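## Task

Scene 1: put exactly one small part (block, cylinder or plug) in every pocket of the turntable's trays by dropping parts into the lid's chutes from just above their rims. Pressing the green button turns the table a quarter turn counter-clockwise seen from above, and a pocket passes under each chute 3.5 s after the press. A press only registers while the table is at rest (white glowing strips on the lid edges mean it is turning) and only if the button is held down briefly, then released before pressing again. Only 7 quarter turns are available. The table must be at rest at the end. Arm feet in metres and facing in degrees counter-clockwise from +x: arm1 x=+0.50 y=-0.13 z=+0.81 facing -137; arm2 x=-0.42 y=+0.65 z=+0.74 facing -46; arm3 x=-1.02 y=+0.16 z=+0.77 facing +47; arm4 x=-0.38 y=-0.65 z=+0.82 facing +132. Finish with all grippers open and the arms moved away; anything held in place only by a robot does not count.

## Robot and tools

Robots: four identical i2rt Big YAM arms named arm1, arm2, arm3, arm4. Each has six revolute joints, a two-finger gripper and a wrist camera that, with joints 1 and 6 at 0 and the hand level and forward, sits above the hand looking at the fingertips. Reach is about 1.0 m from the joint-1 axis. Joints move at different speeds, so the hand can sweep a wide path between postures.

Frame: one shared scene frame, origin on the floor, +z up. The hand point is midway between the fingertips; its z axis points along the fingers and the fingers close along its y axis. Foot positions and facings are given in the tasks.

execute_actions(actions, cameras): actions is a list with one action object or empty (empty just returns state and images). The action has one optional entry per arm name; each holds "joints", an object of absolute joint targets by name, not offsets. Names, units and ranges: joint1_rad -2.879 to 2.879 (rotation about the foot, positive counter-clockwise from above, 0 unfolds toward the facing direction); joint2_rad 0 to 3.141 (shoulder, 0 = upper arm pointing back about level, positive lifts it up then forward); joint3_rad 0 to 3.019 (elbow, 0 = folded); joint4_rad -1.692 to 1.57 (hand pitch, positive tilts fingers up); joint5_rad -1.57 to 1.57 (hand sideways swing, positive to the arm's right); joint6_rad -2.094 to 2.094 (hand roll, positive clockwise viewed from behind); gripper_m 0 to 0.093 metres of fingertip spacing. Done tolerances: ±0.045, ±0.14, ±0.09, ±0.055, ±0.03, ±0.035 rad and ±0.003 m. Joints or arms left out may keep pushing toward old targets. All motions in an action start together; an action can last at most 15 s. Unknown keys or out-of-range values reject the whole call and nothing moves. cameras: list of arm1_cam_wrist, arm2_cam_wrist, arm3_cam_wrist, arm4_cam_wrist, cam_corner, cam_top or all; omitted/null/all gives every camera, [] gives none. The pictures line gives image order.

wait(seconds): 0 to 10 s, commands nothing, returns state and images. zoom_image(camera, region): region [x0, y0, x1, y1] pixels of the latest full image from that camera, at most 504 by 504. read_manual(section="licences") returns licence texts only. finished_scene(scene): 1 or 2, ends that scene irreversibly and reports success; the next scene's task arrives in its result.

Result lines: joint_positions are the measured joints. joint_status tells how each commanded motion ended: off_target (resting away from target, maybe still pushing); contact_stop or time_out (target dropped, holding where stopped; after time_out a joint may keep a target within 0.375, 0.375, 0.113, 0.225, 0.075, 0.3 rad of its position and continue by itself if freed; send its reported position to relieve it); not_followed means a self/inter-arm collision check withheld that arm's joints (gripper still acts) and it may retry them later. on_its_own lists what the call didn't command; "held at" is the target, not the position. Once a stop is reported, the rest of that reply's motion, wait and finish calls are skipped. MOTOR HOT appears at 85 °C; at 100 °C an OVER-TEMPERATURE FAULT drops that arm until it cools, and its unreached keys read limit_stop_at_motor_heat (resend targets). Heat builds while holding loads, even while thinking, and partly carries into the next scene.

Cameras: calibration lines give K, distortion and T_world_to_cam (scene to camera, metres) in OpenCV conventions; wrist cameras are fisheye 616x616, cam_corner and cam_top are fixed 504x504. Real poses may differ by up to about 2.3 degrees and 9 mm; wrist poses follow reported joints and inherit their errors.

Procedure: locate parts, turntable, chutes and button in images. Grasp a part, hold it just above a chute rim, press the button (hold briefly, release), and open the gripper so the part drops as a pocket passes under the chute about 3.5 s (scene 1) or 3.9 s (scene 2) after the press. Only press when the lid strips are not lit white. Budget turns: 7 in scene 1, 5 in scene 2. Verify every pocket has exactly one part, the table is stopped, then open grippers, move arms clear and call finished_scene.



Avoid: arms pressing hard against each other (fails and ends the run) or hard hits; the collision check ignores fingers, gripper housings and wrist cameras and can be late. Arms keep pushing on contact, so don't drive into surfaces. Don't drop, slip or slam parts, and never knock anything out of the work area. Loose objects may occasionally be nudged by outside forces.

Each tool is called after "Call:" as name(argument=value, ...) on one line, values as JSON.

## Session

Call:
execute_actions(actions=[])

Scene clock: 0.00 s.
Motor temperatures (°C, as the motors report them): arm1=[23 26 23 21 21 21] | arm2=[23 24 24 25 22 22] | arm3=[25 23 22 22 22 22] | arm4=[25 25 24 22 25 21]
arm1.joint_positions: joint1_rad=+0.277 joint2_rad=+0.423 joint3_rad=+1.454 joint4_rad=-1.527 joint5_rad=+0.007 joint6_rad=+0.002 gripper_m=+0.094
arm1.joint_status: not commanded
arm1.hand: x=+0.4401 y=-0.2263 z=+1.3658 quat_wxyz=(-0.251, -0.747, -0.422, +0.448) (m; scene frame)
arm2.joint_positions: joint1_rad=+0.872 joint2_rad=+0.421 joint3_rad=+1.476 joint4_rad=-1.544 joint5_rad=+0.015 joint6_rad=+0.009 gripper_m=+0.094
arm2.joint_status: not commanded
arm2.hand: x=-0.3096 y=+0.6562 z=+1.2992 quat_wxyz=(-0.513, +0.021, -0.858, -0.011) (m; scene frame)
arm3.joint_positions: joint1_rad=-0.641 joint2_rad=+0.427 joint3_rad=+1.475 joint4_rad=-1.545 joint5_rad=+0.009 joint6_rad=-0.017 gripper_m=+0.095
arm3.joint_status: not commanded
arm3.hand: x=-0.9145 y=+0.1842 z=+1.3324 quat_wxyz=(-0.513, +0.084, -0.853, -0.032) (m; scene frame)
arm4.joint_positions: joint1_rad=-0.303 joint2_rad=+0.444 joint3_rad=+1.465 joint4_rad=-1.552 joint5_rad=-0.002 joint6_rad=-0.012 gripper_m=+0.094
arm4.joint_status: not commanded
arm4.hand: x=-0.4318 y=-0.5378 z=+1.3709 quat_wxyz=(-0.269, +0.737, -0.462, -0.413) (m; scene frame)
pictures: arm1_cam_wrist, arm2_cam_wrist, arm3_cam_wrist, arm4_cam_wrist, cam_corner, cam_top
Images, in order (width x height): arm1_cam_wrist 616x616, arm2_cam_wrist 616x616, arm3_cam_wrist 616x616, arm4_cam_wrist 616x616, cam_corner 504x504, cam_top 504x504.

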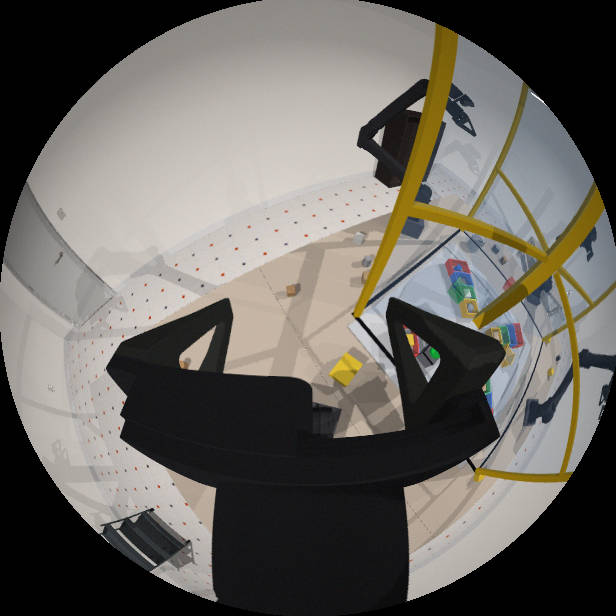

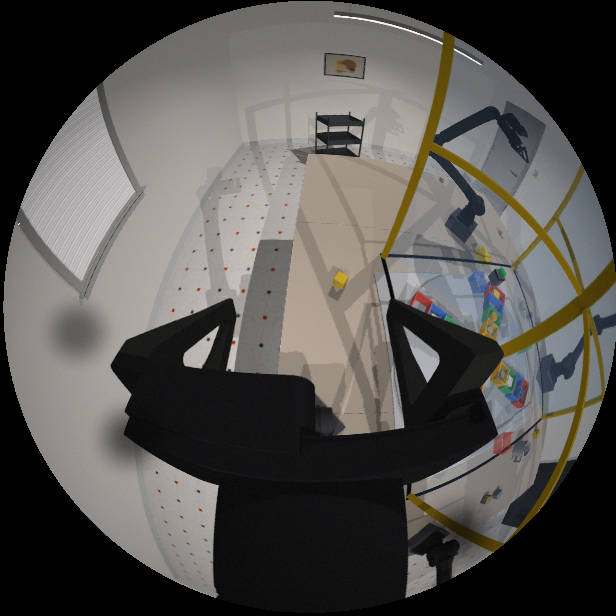

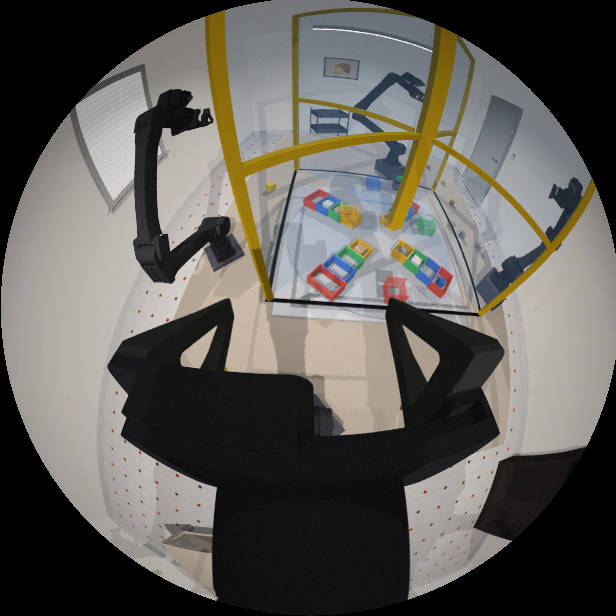

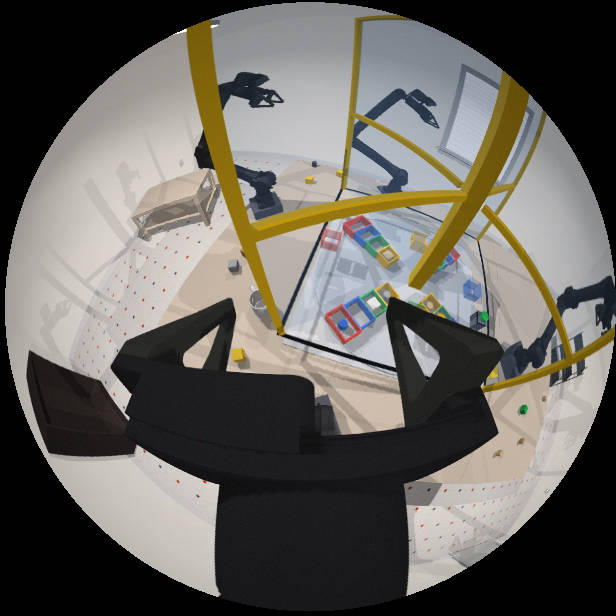

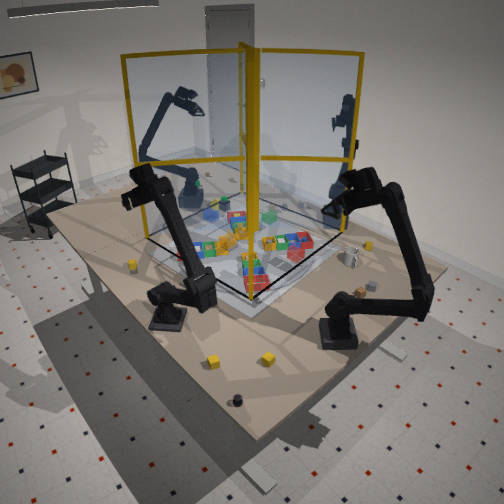

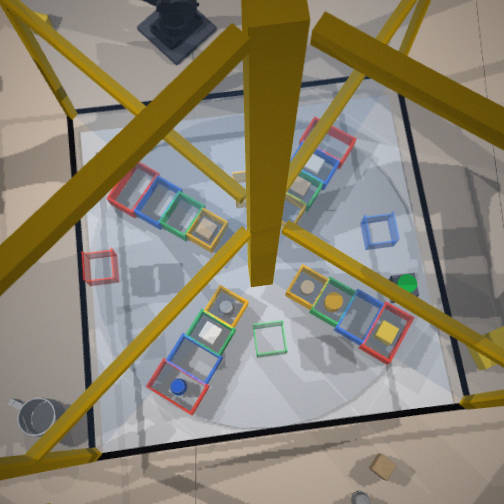

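Call:
zoom_image(camera="cam_top", region=[200, 100, 450, 350])

Call:
zoom_image(camera="cam_corner", region=[120, 150, 400, 320])

Call:
zoom_image(camera="arm1_cam_wrist", region=[160, 200, 560, 440])

Call:
zoom_image(camera="arm4_cam_wrist", region=[380, 220, 600, 500])

Call:
zoom_image(camera="arm3_cam_wrist", region=[260, 150, 500, 320])

Region (200, 100, 450, 350) of cam_top's 504x504 image, scaled by 2.016, with more detail than that image has.

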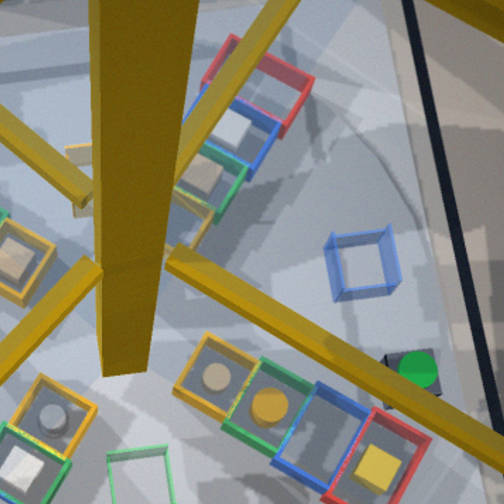

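Region (120, 150, 400, 320) of cam_corner's 504x504 image, scaled by 1.800, with more detail than that image has; it fills the top 306 rows of this view, and the rest is white.

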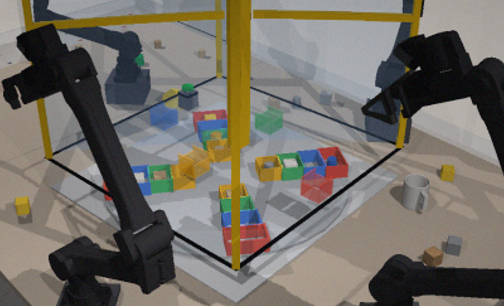

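Region (160, 200, 560, 440) of arm1_cam_wrist's 616x616 image, scaled by 1.260, with more detail than that image has; it fills the top 302 rows of this view, and the rest is white.

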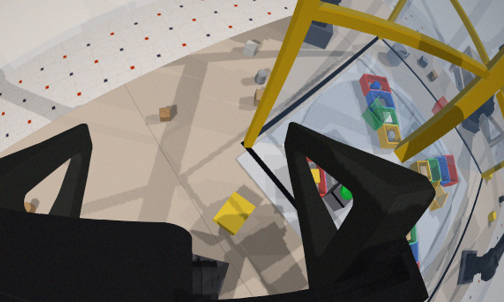

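Region (380, 220, 600, 500) of arm4_cam_wrist's 616x616 image, scaled by 1.800, with more detail than that image has; it fills the left 396 columns of this view, and the rest is white.

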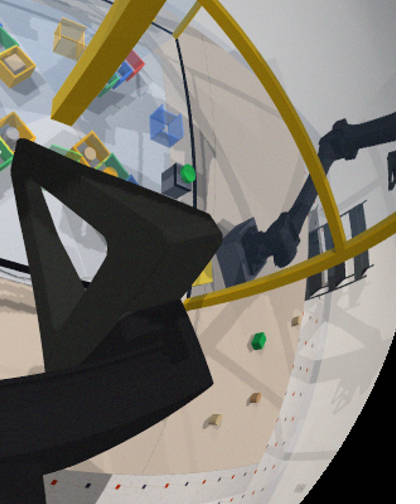

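Region (260, 150, 500, 320) of arm3_cam_wrist's 616x616 image, scaled by 2.100, with more detail than that image has; it fills the top 357 rows of this view, and the rest is white.

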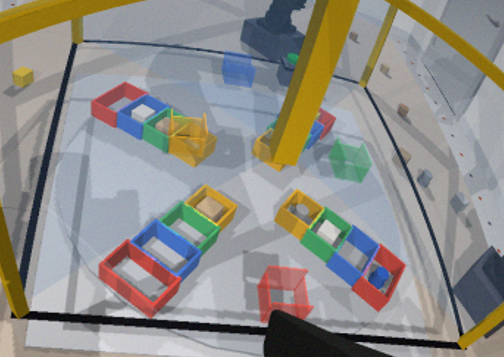

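Call:
execute_actions(actions=[{"arm1":{"joints":{"joint1_rad":0.8,"joint2_rad":1.1,"joint3_rad":0.8,"joint4_rad":-1.0}},"arm2":{"joints":{"joint1_rad":0.63,"joint2_rad":1.348,"joint3_rad":0.89,"joint4_rad":-0.642}},"arm3":{"joints":{"joint1_rad":-2.08,"joint2_rad":1.308,"joint3_rad":0.831,"joint4_rad":-1.094}},"arm4":{"joints":{"joint1_rad":-1.99,"joint2_rad":1.37,"joint3_rad":0.9,"joint4_rad":-1.09}}}])

Scene clock: 64.70 s.
Motor temperatures (°C, as the motors report them): arm1=[23 27 28 22 21 21] | arm2=[23 25 27 25 22 22] | arm3=[25 24 27 23 22 22] | arm4=[25 26 27 23 25 21]
arm1.joint_positions: joint1_rad=+0.803 joint2_rad=+1.107 joint3_rad=+0.801 joint4_rad=-1.017 joint5_rad=+0.008 joint6_rad=+0.002 gripper_m=+0.094
arm1.joint_status: all done
arm1.hand: x=+0.4948 y=-0.4649 z=+0.9542 quat_wxyz=(-0.084, -0.706, -0.697, +0.092) (m; scene frame)
arm2.joint_positions: joint1_rad=+0.635 joint2_rad=+1.326 joint3_rad=+0.885 joint4_rad=-0.655 joint5_rad=+0.015 joint6_rad=+0.009 gripper_m=+0.094
arm2.joint_status: all done
arm2.hand: x=+0.0254 y=+0.5702 z=+0.8665 quat_wxyz=(-0.232, -0.089, -0.968, +0.028) (m; scene frame)
arm3.joint_positions: joint1_rad=-2.080 joint2_rad=+1.303 joint3_rad=+0.824 joint4_rad=-1.100 joint5_rad=+0.008 joint6_rad=-0.017 gripper_m=+0.095
arm3.joint_status: all done
arm3.hand: x=-0.9244 y=-0.1479 z=+0.8652 quat_wxyz=(-0.001, -0.583, -0.812, +0.003) (m; scene frame)
arm4.joint_positions: joint1_rad=-1.988 joint2_rad=+1.356 joint3_rad=+0.898 joint4_rad=-1.099 joint5_rad=-0.002 joint6_rad=-0.012 gripper_m=+0.094
arm4.joint_status: all done
arm4.hand: x=-0.0418 y=-0.5383 z=+0.9189 quat_wxyz=(-0.011, +0.165, -0.986, +0.001) (m; scene frame)
pictures: arm1_cam_wrist, arm2_cam_wrist, arm3_cam_wrist, arm4_cam_wrist, cam_corner, cam_top
camera_calibration (this result's frames):
arm1_cam_wrist: T_world_to_cam=[[-0.999312, 0.0365692, 0.00613415, 0.50732], [0.0361505, 0.924024, 0.380621, 0.0534184], [0.00825092, 0.380581, -0.924711, 1.17926], [0, 0, 0, 1]] pos_world=[0.49531, -0.516717, 1.06703]
arm2_cam_wrist: T_world_to_cam=[[-0.1745, -0.984289, 0.0269289, 0.542168], [-0.973352, 0.176564, 0.146327, -0.202638], [-0.148783, -0.00067729, -0.98887, 0.986101], [0, 0, 0, 1]] pos_world=[0.0440849, 0.570097, 0.990177]
arm3_cam_wrist: T_world_to_cam=[[-0.944942, -0.32722, 0.00345672, -0.927892], [-0.263011, 0.765721, 0.586938, -0.633741], [-0.194704, 0.553713, -0.809625, 0.726367], [0, 0, 0, 1]] pos_world=[-0.902058, -0.220554, 0.963259]
arm4_cam_wrist: T_world_to_cam=[[0.314257, -0.949326, 0.00472582, -0.497414], [-0.779338, -0.255136, 0.57231, -0.693128], [-0.542103, -0.183535, -0.820024, 0.754123], [0, 0, 0, 1]] pos_world=[0.024947, -0.510642, 1.01743]
Images, in order (width x height): arm1_cam_wrist 616x616, arm2_cam_wrist 616x616, arm3_cam_wrist 616x616, arm4_cam_wrist 616x616, cam_corner 504x504, cam_top 504x504.

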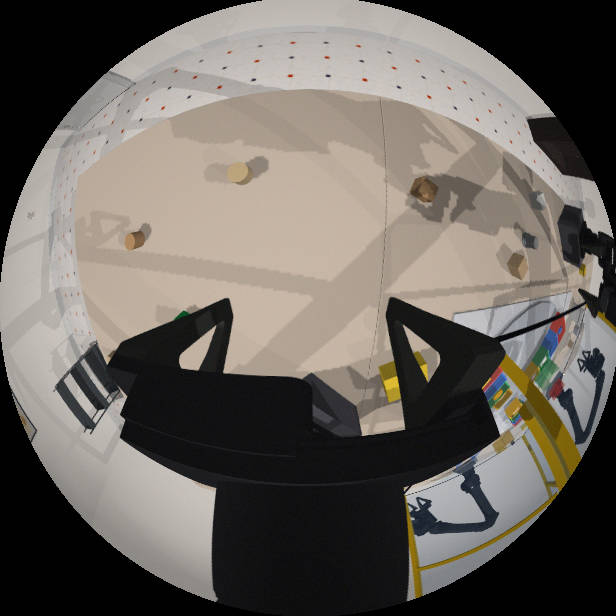

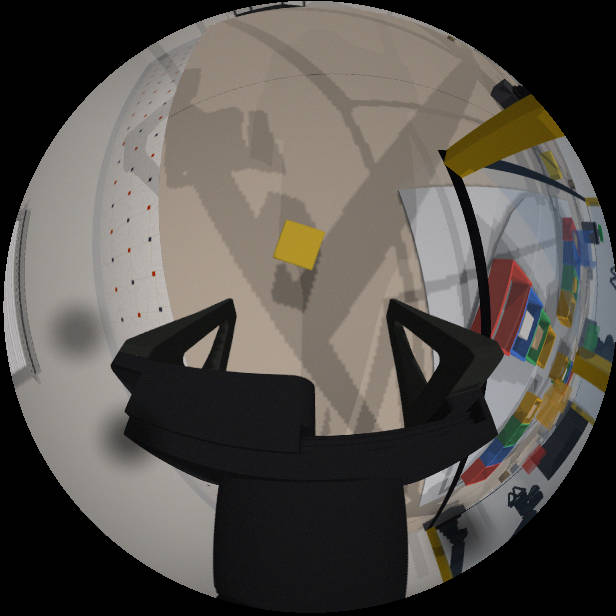

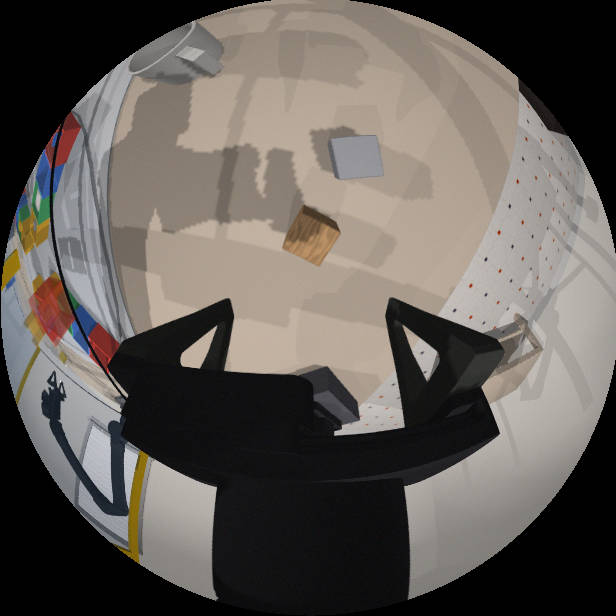

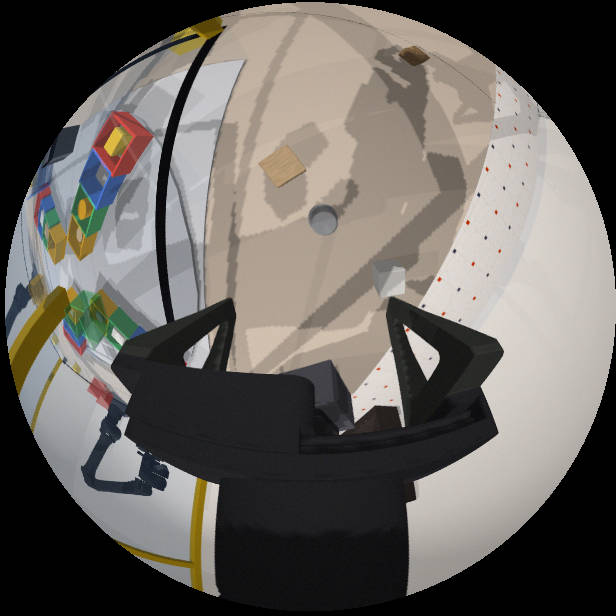

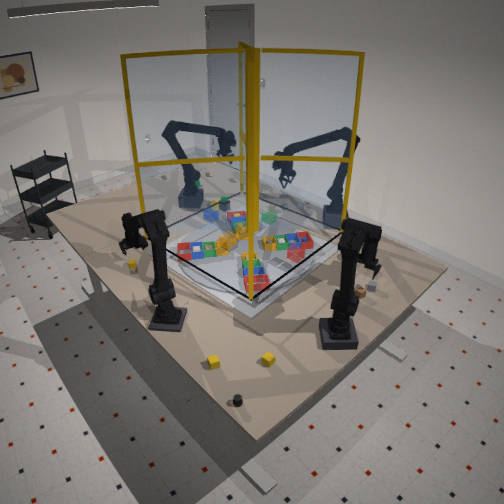

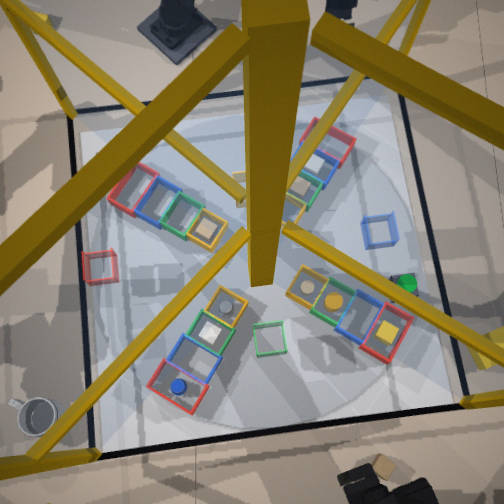

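Call:
execute_actions(actions=[{"arm1":{"joints":{"joint1_rad":1.016,"joint2_rad":1.8,"joint3_rad":1.135,"joint4_rad":-0.89}},"arm2":{"joints":{"joint1_rad":0.655,"joint2_rad":1.63,"joint3_rad":0.858,"joint4_rad":-0.31,"joint6_rad":0.2}},"arm3":{"joints":{"joint2_rad":1.53,"joint3_rad":0.71,"joint4_rad":-0.74,"joint6_rad":0.47}},"arm4":{"joints":{"joint1_rad":-2.026,"joint2_rad":1.72,"joint3_rad":0.778,"joint4_rad":-0.62}}}])

Scene clock: 96.63 s.
Motor temperatures (°C, as the motors report them): arm1=[23 28 31 22 21 21] | arm2=[23 25 29 25 22 22] | arm3=[25 24 28 23 22 22] | arm4=[25 26 27 23 25 21]
arm1.joint_positions: joint1_rad=+1.023 joint2_rad=+1.806 joint3_rad=+1.116 joint4_rad=-0.893 joint5_rad=+0.007 joint6_rad=+0.002 gripper_m=+0.094
arm1.joint_status: all done
arm1.hand: x=+0.5950 y=-0.5853 z=+0.8017 quat_wxyz=(+0.008, -0.630, -0.776, +0.000) (m; scene frame)
arm2.joint_positions: joint1_rad=+0.646 joint2_rad=+1.630 joint3_rad=+0.862 joint4_rad=-0.323 joint5_rad=+0.015 joint6_rad=+0.193 gripper_m=+0.094
arm2.joint_status: all done
arm2.hand: x=+0.0715 y=+0.5671 z=+0.7546 quat_wxyz=(-0.236, -0.172, -0.956, +0.006) (m; scene frame)
arm3.joint_positions: joint1_rad=-2.080 joint2_rad=+1.542 joint3_rad=+0.701 joint4_rad=-0.749 joint5_rad=+0.008 joint6_rad=+0.455 gripper_m=+0.095
arm3.joint_status: all done
arm3.hand: x=-0.9220 y=-0.1533 z=+0.7536 quat_wxyz=(+0.004, -0.757, -0.653, +0.000) (m; scene frame)
arm4.joint_positions: joint1_rad=-2.018 joint2_rad=+1.722 joint3_rad=+0.780 joint4_rad=-0.634 joint5_rad=-0.002 joint6_rad=-0.012 gripper_m=+0.094
arm4.joint_status: all done
arm4.hand: x=-0.0220 y=-0.5448 z=+0.7586 quat_wxyz=(-0.001, +0.150, -0.989, +0.002) (m; scene frame)
pictures: arm1_cam_wrist, arm2_cam_wrist, arm3_cam_wrist, arm4_cam_wrist, cam_corner, cam_top
camera_calibration (this result's frames):
arm1_cam_wrist: T_world_to_cam=[[-0.982881, -0.183818, 0.0125111, 0.468955], [-0.13871, 0.78296, 0.60641, 0.0596027], [-0.121264, 0.594293, -0.795054, 1.18152], [0, 0, 0, 1]] pos_world=[0.612471, -0.662635, 0.897363]
arm2_cam_wrist: T_world_to_cam=[[-0.322098, -0.944981, -0.0571254, 0.6019], [-0.939164, 0.311348, 0.145031, -0.218713], [-0.119265, 0.100364, -0.987777, 0.822029], [0, 0, 0, 1]] pos_world=[0.0865032, 0.554378, 0.878085]
arm3_cam_wrist: T_world_to_cam=[[-0.990366, 0.138347, 0.00597532, -0.899407], [0.114712, 0.795472, 0.595035, -0.216755], [0.0775679, 0.589987, -0.803678, 0.891597], [0, 0, 0, 1]] pos_world=[-0.935037, -0.229178, 0.850908]
arm4_cam_wrist: T_world_to_cam=[[0.2851, -0.958487, 0.00453891, -0.514539], [-0.775845, -0.227988, 0.588292, -0.584856], [-0.562835, -0.171243, -0.808636, 0.629866], [0, 0, 0, 1]] pos_world=[0.047448, -0.518658, 0.855734]
Images, in order (width x height): arm1_cam_wrist 616x616, arm2_cam_wrist 616x616, arm3_cam_wrist 616x616, arm4_cam_wrist 616x616, cam_corner 504x504, cam_top 504x504.

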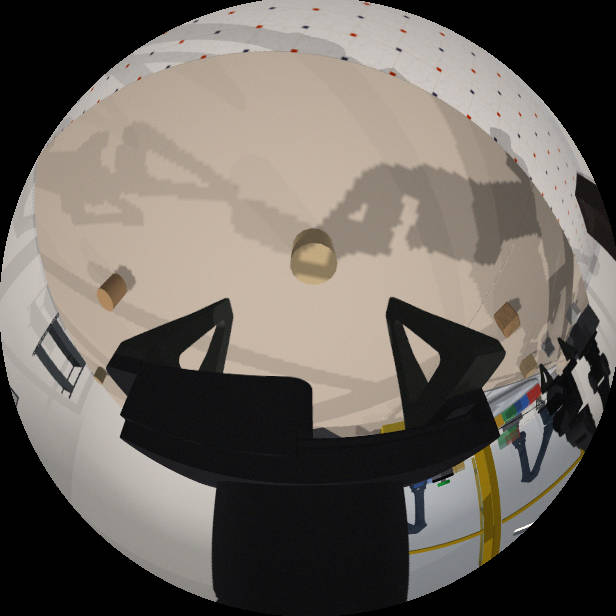

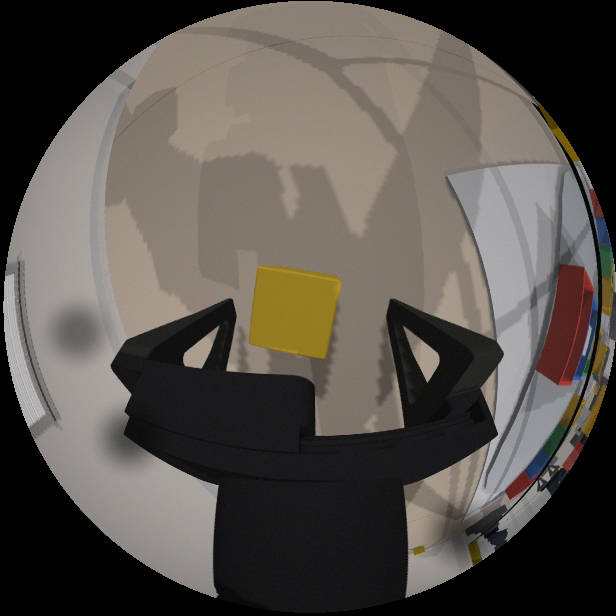

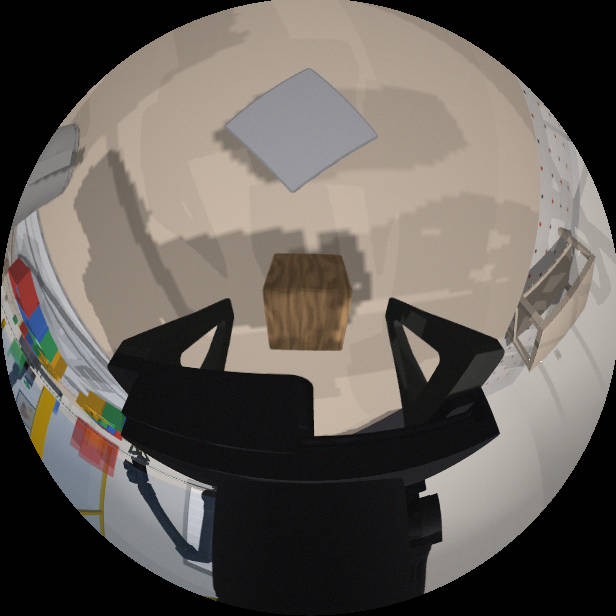

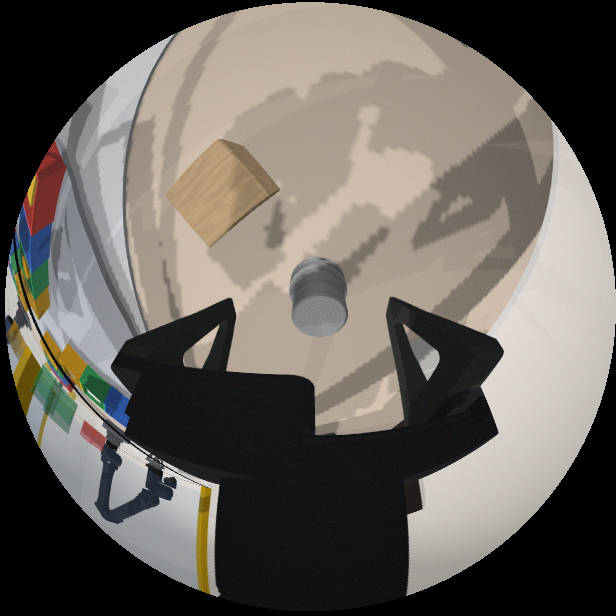

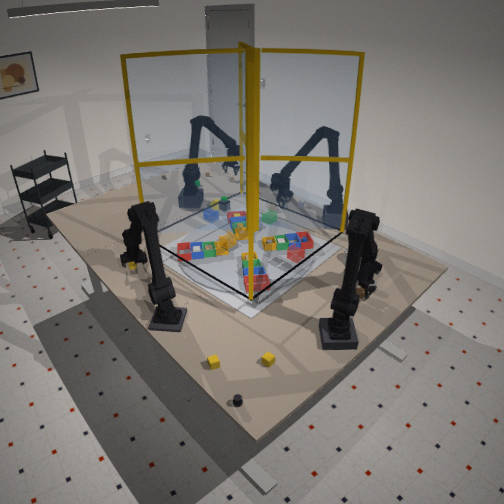

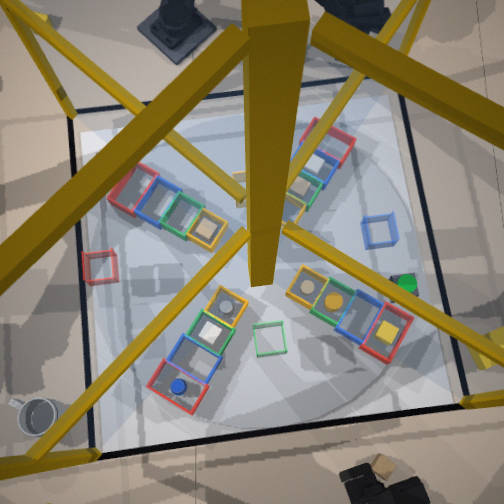

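Call:
execute_actions(actions=[{"arm1":{"joints":{"joint2_rad":1.92,"joint3_rad":1.113,"joint4_rad":-0.755}},"arm2":{"joints":{"joint1_rad":0.675,"joint2_rad":1.655,"joint4_rad":-0.29,"joint6_rad":0.28}},"arm3":{"joints":{"joint2_rad":1.565,"joint4_rad":-0.70}},"arm4":{"joints":{"joint1_rad":-2.04,"joint2_rad":1.755,"joint4_rad":-0.58}}}], cameras=["arm1_cam_wrist"])

Call:
execute_actions(actions=[{"arm1":{"joints":{"gripper_m":0.015}},"arm2":{"joints":{"gripper_m":0.02}},"arm3":{"joints":{"gripper_m":0.02}},"arm4":{"joints":{"gripper_m":0.012}}}], cameras=["arm1_cam_wrist","arm2_cam_wrist","arm3_cam_wrist","arm4_cam_wrist"])

Scene clock: 104.93 s.
Motor temperatures (°C, as the motors report them): arm1=[23 29 30 22 21 21] | arm2=[23 25 28 25 22 22] | arm3=[25 24 28 23 22 22] | arm4=[25 27 27 23 25 21]
arm1.joint_positions: joint1_rad=+1.023 joint2_rad=+1.922 joint3_rad=+1.116 joint4_rad=-0.769 joint5_rad=+0.007 joint6_rad=+0.002 gripper_m=+0.094
arm1.joint_status: all done
arm1.hand: x=+0.5973 y=-0.5969 z=+0.7492 quat_wxyz=(+0.004, -0.630, -0.776, +0.003) (m; scene frame)
arm2.joint_positions: joint1_rad=+0.669 joint2_rad=+1.630 joint3_rad=+0.862 joint4_rad=-0.304 joint5_rad=+0.015 joint6_rad=+0.272 gripper_m=+0.094
arm2.joint_status: all done
arm2.hand: x=+0.0775 y=+0.5781 z=+0.7568 quat_wxyz=(-0.245, -0.198, -0.949, -0.007) (m; scene frame)
arm3.joint_positions: joint1_rad=-2.080 joint2_rad=+1.556 joint3_rad=+0.701 joint4_rad=-0.709 joint5_rad=+0.008 joint6_rad=+0.456 gripper_m=+0.095
arm3.joint_status: all done
arm3.hand: x=-0.9196 y=-0.1607 z=+0.7492 quat_wxyz=(-0.008, -0.757, -0.653, +0.005) (m; scene frame)
arm4.joint_positions: joint1_rad=-2.029 joint2_rad=+1.733 joint3_rad=+0.780 joint4_rad=-0.595 joint5_rad=-0.002 joint6_rad=-0.012 gripper_m=+0.094
arm4.joint_status: all done
arm4.hand: x=-0.0134 y=-0.5465 z=+0.7550 quat_wxyz=(-0.015, +0.145, -0.989, +0.000) (m; scene frame)
pictures: arm1_cam_wrist
camera_calibration (this result's frames):
arm1_cam_wrist: T_world_to_cam=[[-0.982898, -0.183741, 0.0123133, 0.46993], [-0.139777, 0.787908, 0.599719, 0.10938], [-0.119895, 0.587741, -0.800116, 1.14595], [0, 0, 0, 1]] pos_world=[0.614575, -0.673357, 0.845507]
Images, in order (width x height): arm1_cam_wrist 616x616.

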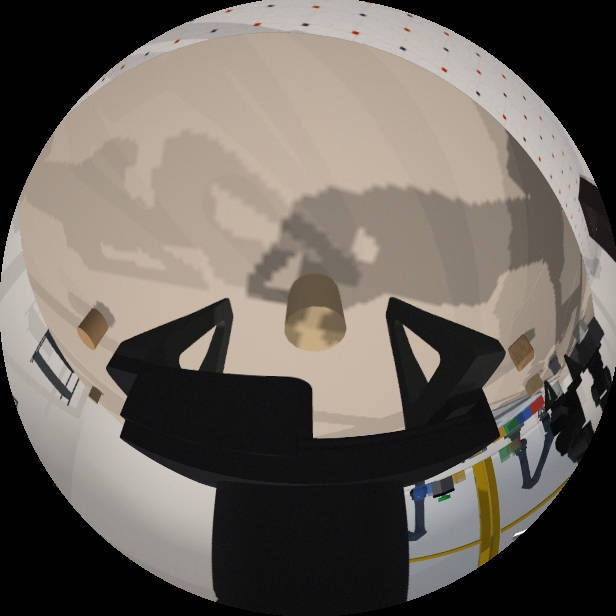

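Scene clock: 105.63 s.
Motor temperatures (°C, as the motors report them): arm1=[23 29 30 22 21 21] | arm2=[23 25 28 25 22 22] | arm3=[25 24 28 23 22 22] | arm4=[25 27 27 23 25 21]
arm1.joint_positions: joint1_rad=+1.023 joint2_rad=+1.922 joint3_rad=+1.116 joint4_rad=-0.769 joint5_rad=+0.007 joint6_rad=+0.002 gripper_m=+0.031
arm1.joint_status: gripper_m off_target (ended at +0.031, target +0.015)
arm1.hand: x=+0.5973 y=-0.5969 z=+0.7492 quat_wxyz=(+0.004, -0.630, -0.776, +0.003) (m; scene frame)
arm2.joint_positions: joint1_rad=+0.669 joint2_rad=+1.630 joint3_rad=+0.862 joint4_rad=-0.302 joint5_rad=+0.016 joint6_rad=+0.273 gripper_m=+0.040
arm2.joint_status: gripper_m off_target (ended at +0.040, target +0.020)
arm2.hand: x=+0.0779 y=+0.5779 z=+0.7570 quat_wxyz=(-0.246, -0.199, -0.949, -0.007) (m; scene frame)
arm3.joint_positions: joint1_rad=-2.080 joint2_rad=+1.556 joint3_rad=+0.701 joint4_rad=-0.709 joint5_rad=+0.009 joint6_rad=+0.457 gripper_m=+0.040
arm3.joint_status: gripper_m off_target (ended at +0.040, target +0.020)
arm3.hand: x=-0.9197 y=-0.1607 z=+0.7492 quat_wxyz=(-0.008, -0.758, -0.653, +0.005) (m; scene frame)
arm4.joint_positions: joint1_rad=-2.029 joint2_rad=+1.733 joint3_rad=+0.780 joint4_rad=-0.595 joint5_rad=-0.002 joint6_rad=-0.012 gripper_m=+0.030
arm4.joint_status: gripper_m off_target (ended at +0.030, target +0.012)
arm4.hand: x=-0.0134 y=-0.5465 z=+0.7550 quat_wxyz=(-0.015, +0.145, -0.989, +0.000) (m; scene frame)
pictures: arm1_cam_wrist, arm2_cam_wrist, arm3_cam_wrist, arm4_cam_wrist
camera_calibration (this result's frames):
arm1_cam_wrist: T_world_to_cam=[[-0.982898, -0.183741, 0.0123133, 0.46993], [-0.139777, 0.787908, 0.599719, 0.10938], [-0.119895, 0.587741, -0.800116, 1.14595], [0, 0, 0, 1]] pos_world=[0.614575, -0.673357, 0.845507]
arm2_cam_wrist: T_world_to_cam=[[-0.364988, -0.925858, -0.0978342, 0.63735], [-0.927046, 0.351732, 0.129886, -0.229229], [-0.0858449, 0.138104, -0.98669, 0.798849], [0, 0, 0, 1]] pos_world=[0.0886966, 0.560399, 0.880345]
arm3_cam_wrist: T_world_to_cam=[[-0.99019, 0.139643, -0.00491213, -0.88754], [0.111356, 0.809867, 0.575947, -0.195013], [0.0844053, 0.56975, -0.817472, 0.905653], [0, 0, 0, 1]] pos_world=[-0.933559, -0.234123, 0.848303]
arm4_cam_wrist: T_world_to_cam=[[0.274911, -0.961459, 0.00445372, -0.520268], [-0.794287, -0.224496, 0.564544, -0.556913], [-0.541786, -0.158737, -0.825391, 0.651243], [0, 0, 0, 1]] pos_world=[0.0535136, -0.521865, 0.854249]
Images, in order (width x height): arm1_cam_wrist 616x616, arm2_cam_wrist 616x616, arm3_cam_wrist 616x616, arm4_cam_wrist 616x616.

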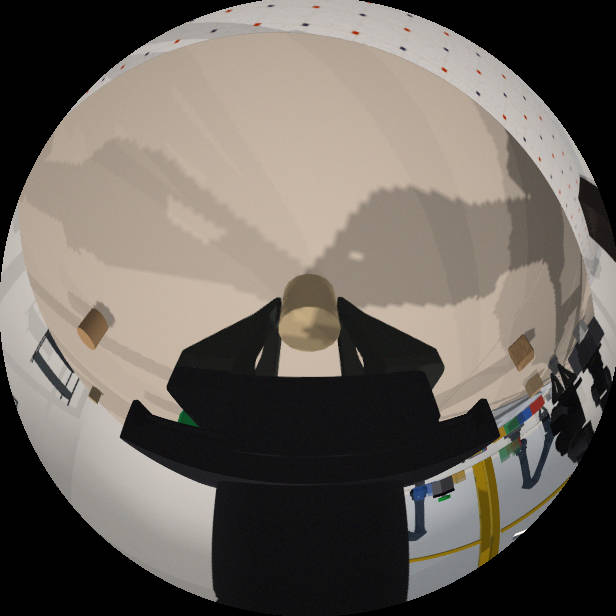

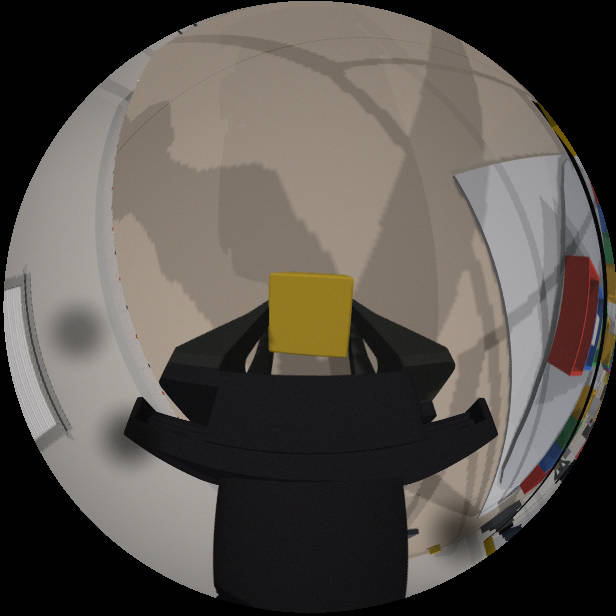

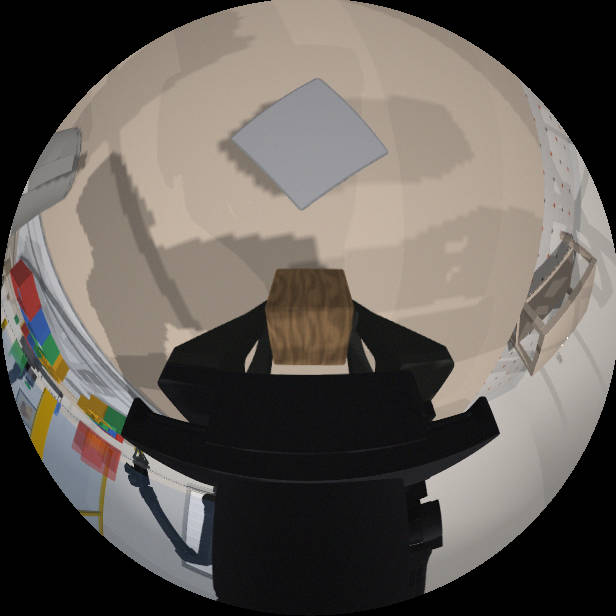

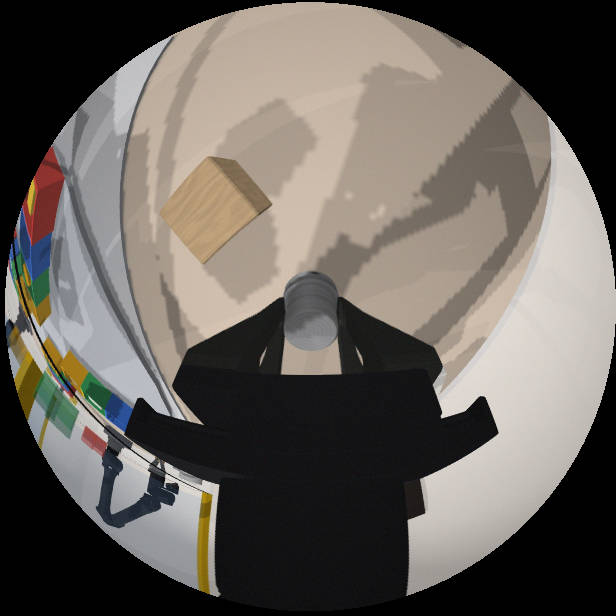

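Call:
execute_actions(actions=[{"arm1":{"joints":{"joint2_rad":0.83,"joint3_rad":0.79,"joint4_rad":-1.53,"joint6_rad":1.4}},"arm2":{"joints":{"joint2_rad":1.09,"joint3_rad":1.0,"joint4_rad":-1.0}},"arm3":{"joints":{"joint2_rad":1.2,"joint3_rad":1.07,"joint4_rad":-1.44}},"arm4":{"joints":{"joint2_rad":1.23,"joint3_rad":0.97,"joint4_rad":-1.31}}}], cameras=[])

Call:
execute_actions(actions=[{"arm1":{"joints":{"joint1_rad":-1.073}},"arm2":{"joints":{"joint1_rad":-0.471,"joint6_rad":0.2}},"arm3":{"joints":{"joint1_rad":-1.26,"joint6_rad":-0.56}},"arm4":{"joints":{"joint1_rad":-1.084,"joint6_rad":-0.47}}}], cameras=[])

Call:
execute_actions(actions=[{"arm1":{"joints":{"joint2_rad":1.66,"joint3_rad":1.41,"joint4_rad":-1.31}},"arm2":{"joints":{"joint2_rad":1.45,"joint3_rad":1.29,"joint4_rad":-0.92}},"arm3":{"joints":{"joint2_rad":1.605,"joint3_rad":1.445,"joint4_rad":-1.4}},"arm4":{"joints":{"joint2_rad":1.6,"joint3_rad":1.31,"joint4_rad":-1.27}}}])

Scene clock: 132.40 s.
Motor temperatures (°C, as the motors report them): arm1=[23 31 29 22 21 21] | arm2=[23 26 28 25 22 22] | arm3=[25 25 28 22 22 22] | arm4=[25 27 27 23 25 21]
arm1.joint_positions: joint1_rad=+1.023 joint2_rad=+0.827 joint3_rad=+0.796 joint4_rad=-1.518 joint5_rad=+0.007 joint6_rad=+1.391 gripper_m=+0.031
arm1.joint_status: all done
arm1.hand: x=+0.5408 y=-0.3257 z=+1.0053 quat_wxyz=(-0.012, -0.981, -0.193, +0.005) (m; scene frame)
arm2.joint_positions: joint1_rad=+0.669 joint2_rad=+1.073 joint3_rad=+0.968 joint4_rad=-0.991 joint5_rad=+0.016 joint6_rad=+0.273 gripper_m=+0.040
arm2.joint_status: all done
arm2.hand: x=-0.0320 y=+0.5940 z=+0.9712 quat_wxyz=(-0.233, -0.200, -0.952, -0.006) (m; scene frame)
arm3.joint_positions: joint1_rad=-2.080 joint2_rad=+1.198 joint3_rad=+1.054 joint4_rad=-1.433 joint5_rad=+0.009 joint6_rad=+0.457 gripper_m=+0.040
arm3.joint_status: all done
arm3.hand: x=-0.9257 y=-0.1462 z=+0.9805 quat_wxyz=(-0.003, -0.758, -0.653, +0.003) (m; scene frame)
arm4.joint_positions: joint1_rad=-2.029 joint2_rad=+1.218 joint3_rad=+0.955 joint4_rad=-1.297 joint5_rad=-0.002 joint6_rad=-0.012 gripper_m=+0.030
arm4.joint_status: all done
arm4.hand: x=-0.0644 y=-0.5595 z=+0.9825 quat_wxyz=(-0.009, +0.145, -0.989, +0.001) (m; scene frame)
pictures: none
No camera images: the call's "cameras" was empty. Leave "cameras" out to get every camera's image.

Scene clock: 134.43 s.
Motor temperatures (°C, as the motors report them): arm1=[23 30 29 22 21 21] | arm2=[23 26 29 25 22 22] | arm3=[25 25 28 22 22 22] | arm4=[25 27 27 23 25 21]
arm1.joint_positions: joint1_rad=-1.071 joint2_rad=+0.827 joint3_rad=+0.796 joint4_rad=-1.518 joint5_rad=+0.008 joint6_rad=+1.393 gripper_m=+0.031
arm1.joint_status: all done
arm1.hand: x=+0.3085 y=-0.0627 z=+1.0054 quat_wxyz=(-0.004, -0.657, +0.754, +0.012) (m; scene frame)
arm2.joint_positions: joint1_rad=-0.471 joint2_rad=+1.076 joint3_rad=+0.968 joint4_rad=-0.991 joint5_rad=+0.015 joint6_rad=+0.207 gripper_m=+0.040
arm2.joint_status: all done
arm2.hand: x=-0.3099 y=+0.2736 z=+0.9724 quat_wxyz=(-0.197, -0.658, -0.716, +0.128) (m; scene frame)
arm3.joint_positions: joint1_rad=-1.260 joint2_rad=+1.198 joint3_rad=+1.054 joint4_rad=-1.433 joint5_rad=+0.009 joint6_rad=-0.546 gripper_m=+0.040
arm3.joint_status: all done
arm3.hand: x=-0.7304 y=+0.0223 z=+0.9806 quat_wxyz=(+0.000, +0.051, -0.999, +0.008) (m; scene frame)
arm4.joint_positions: joint1_rad=-1.088 joint2_rad=+1.219 joint3_rad=+0.955 joint4_rad=-1.297 joint5_rad=-0.003 joint6_rad=-0.458 gripper_m=+0.030
arm4.joint_status: all done
arm4.hand: x=-0.2657 y=-0.3430 z=+0.9796 quat_wxyz=(-0.005, +0.744, -0.668, +0.002) (m; scene frame)
pictures: none
No camera images: the call's "cameras" was empty. Leave "cameras" out to get every camera's image.

Scene clock: 136.00 s.
Motor temperatures (°C, as the motors report them): arm1=[23 30 30 22 21 21] | arm2=[23 26 29 25 22 22] | arm3=[25 25 29 22 22 22] | arm4=[25 27 28 23 25 21]
arm1.joint_positions: joint1_rad=-1.071 joint2_rad=+1.667 joint3_rad=+1.362 joint4_rad=-1.316 joint5_rad=+0.008 joint6_rad=+1.393 gripper_m=+0.031
arm1.joint_status: all done
arm1.hand: x=+0.0465 y=+0.0224 z=+0.9489 quat_wxyz=(+0.015, -0.657, +0.754, -0.019) (m; scene frame)
arm2.joint_positions: joint1_rad=-0.471 joint2_rad=+1.446 joint3_rad=+1.237 joint4_rad=-0.926 joint5_rad=+0.015 joint6_rad=+0.207 gripper_m=+0.040
arm2.joint_status: all done
arm2.hand: x=-0.2734 y=+0.1527 z=+0.9496 quat_wxyz=(-0.182, -0.660, -0.719, +0.120) (m; scene frame)
arm3.joint_positions: joint1_rad=-1.260 joint2_rad=+1.614 joint3_rad=+1.392 joint4_rad=-1.401 joint5_rad=+0.009 joint6_rad=-0.547 gripper_m=+0.040
arm3.joint_status: all done
arm3.hand: x=-0.6017 y=-0.0389 z=+0.9512 quat_wxyz=(+0.021, +0.052, -0.998, -0.003) (m; scene frame)
arm4.joint_positions: joint1_rad=-1.088 joint2_rad=+1.599 joint3_rad=+1.261 joint4_rad=-1.274 joint5_rad=-0.003 joint6_rad=-0.458 gripper_m=+0.030
arm4.joint_status: all done
arm4.hand: x=-0.2226 y=-0.2262 z=+0.9506 quat_wxyz=(+0.019, +0.744, -0.668, +0.011) (m; scene frame)
pictures: arm1_cam_wrist, arm2_cam_wrist, arm3_cam_wrist, arm4_cam_wrist, cam_corner, cam_top
camera_calibration (this result's frames):
arm1_cam_wrist: T_world_to_cam=[[0.986174, -0.157988, 0.0500148, -0.0880173], [-0.15622, -0.785616, 0.598668, -0.538266], [-0.0552902, -0.598204, -0.799434, 0.898656], [0, 0, 0, 1]] pos_world=[0.0523991, 0.100804, 1.04506]
arm2_cam_wrist: T_world_to_cam=[[-0.992356, -0.110203, -0.0555438, -0.201941], [-0.118569, 0.976219, 0.181488, -0.353638], [0.0342223, 0.186687, -0.981823, 1.03824], [0, 0, 0, 1]] pos_world=[-0.277859, 0.129148, 1.07233]
arm3_cam_wrist: T_world_to_cam=[[0.111876, -0.993688, -0.00819646, 0.0334109], [-0.776183, -0.0925321, 0.623681, -1.05999], [-0.620503, -0.0634128, -0.781636, 0.491635], [0, 0, 0, 1]] pos_world=[-0.521419, -0.0337066, 1.04565]
arm4_cam_wrist: T_world_to_cam=[[0.99549, 0.0940441, -0.0124752, 0.259594], [0.0813527, -0.778609, 0.622214, -0.746815], [0.0488023, -0.620422, -0.782748, 0.736631], [0, 0, 0, 1]] pos_world=[-0.233617, -0.148868, 1.04451]
Images, in order (width x height): arm1_cam_wrist 616x616, arm2_cam_wrist 616x616, arm3_cam_wrist 616x616, arm4_cam_wrist 616x616, cam_corner 504x504, cam_top 504x504.

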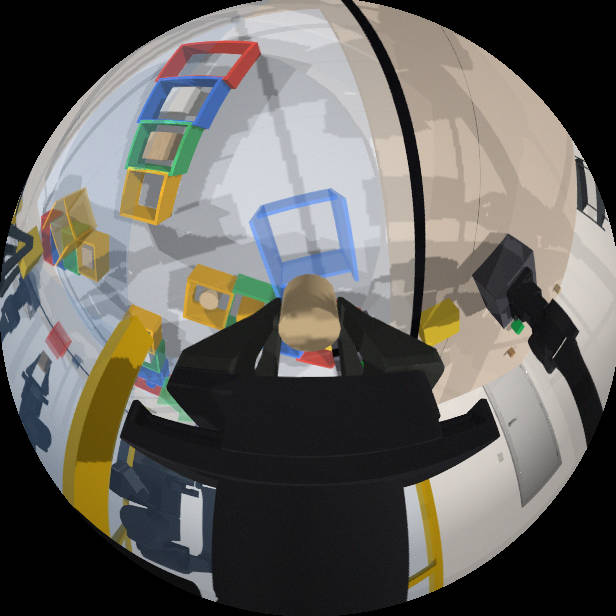

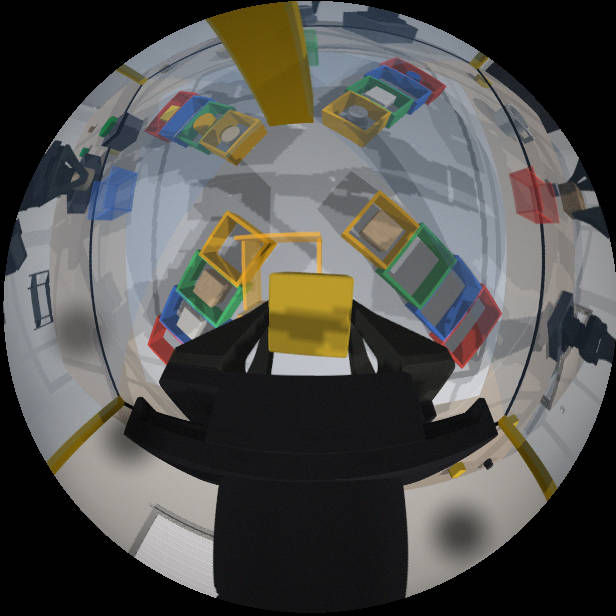

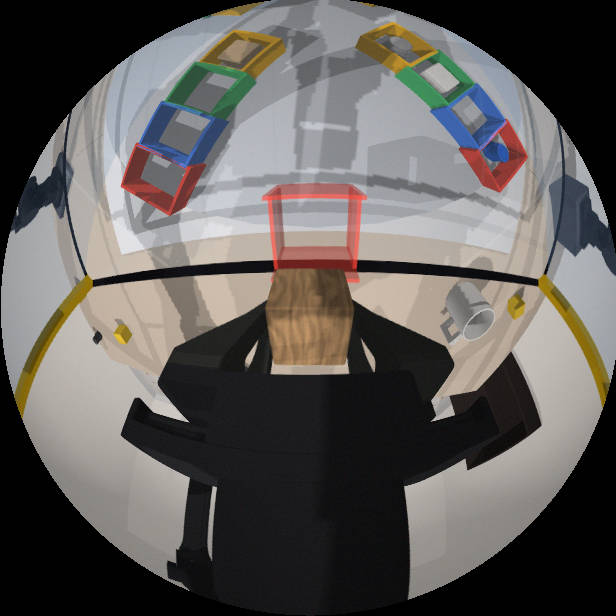

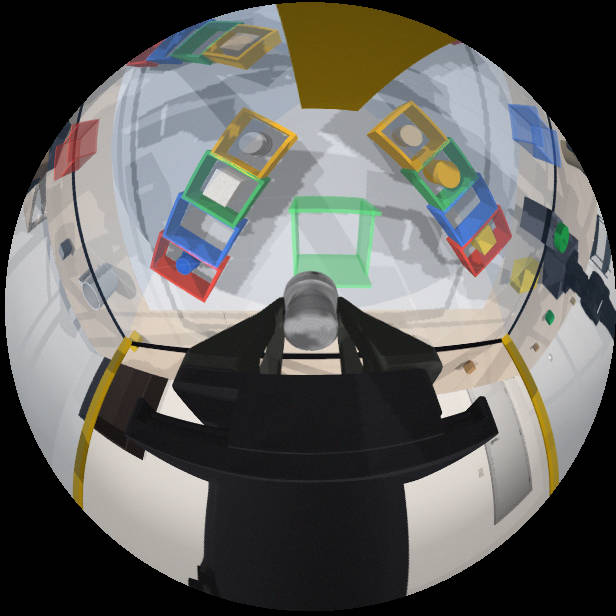

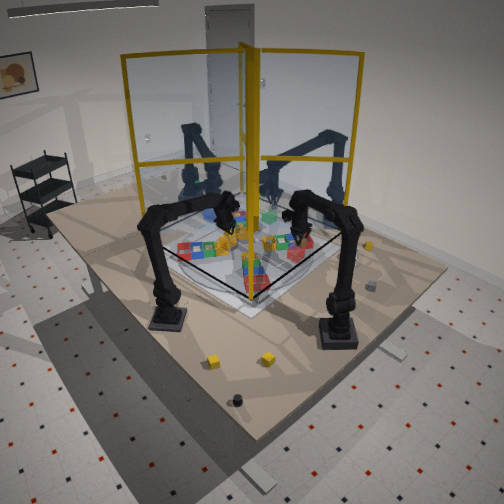

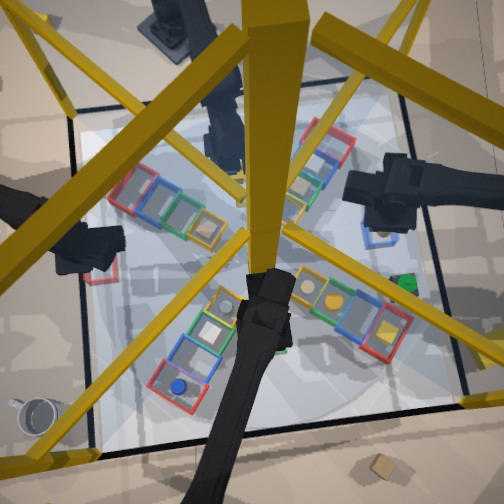

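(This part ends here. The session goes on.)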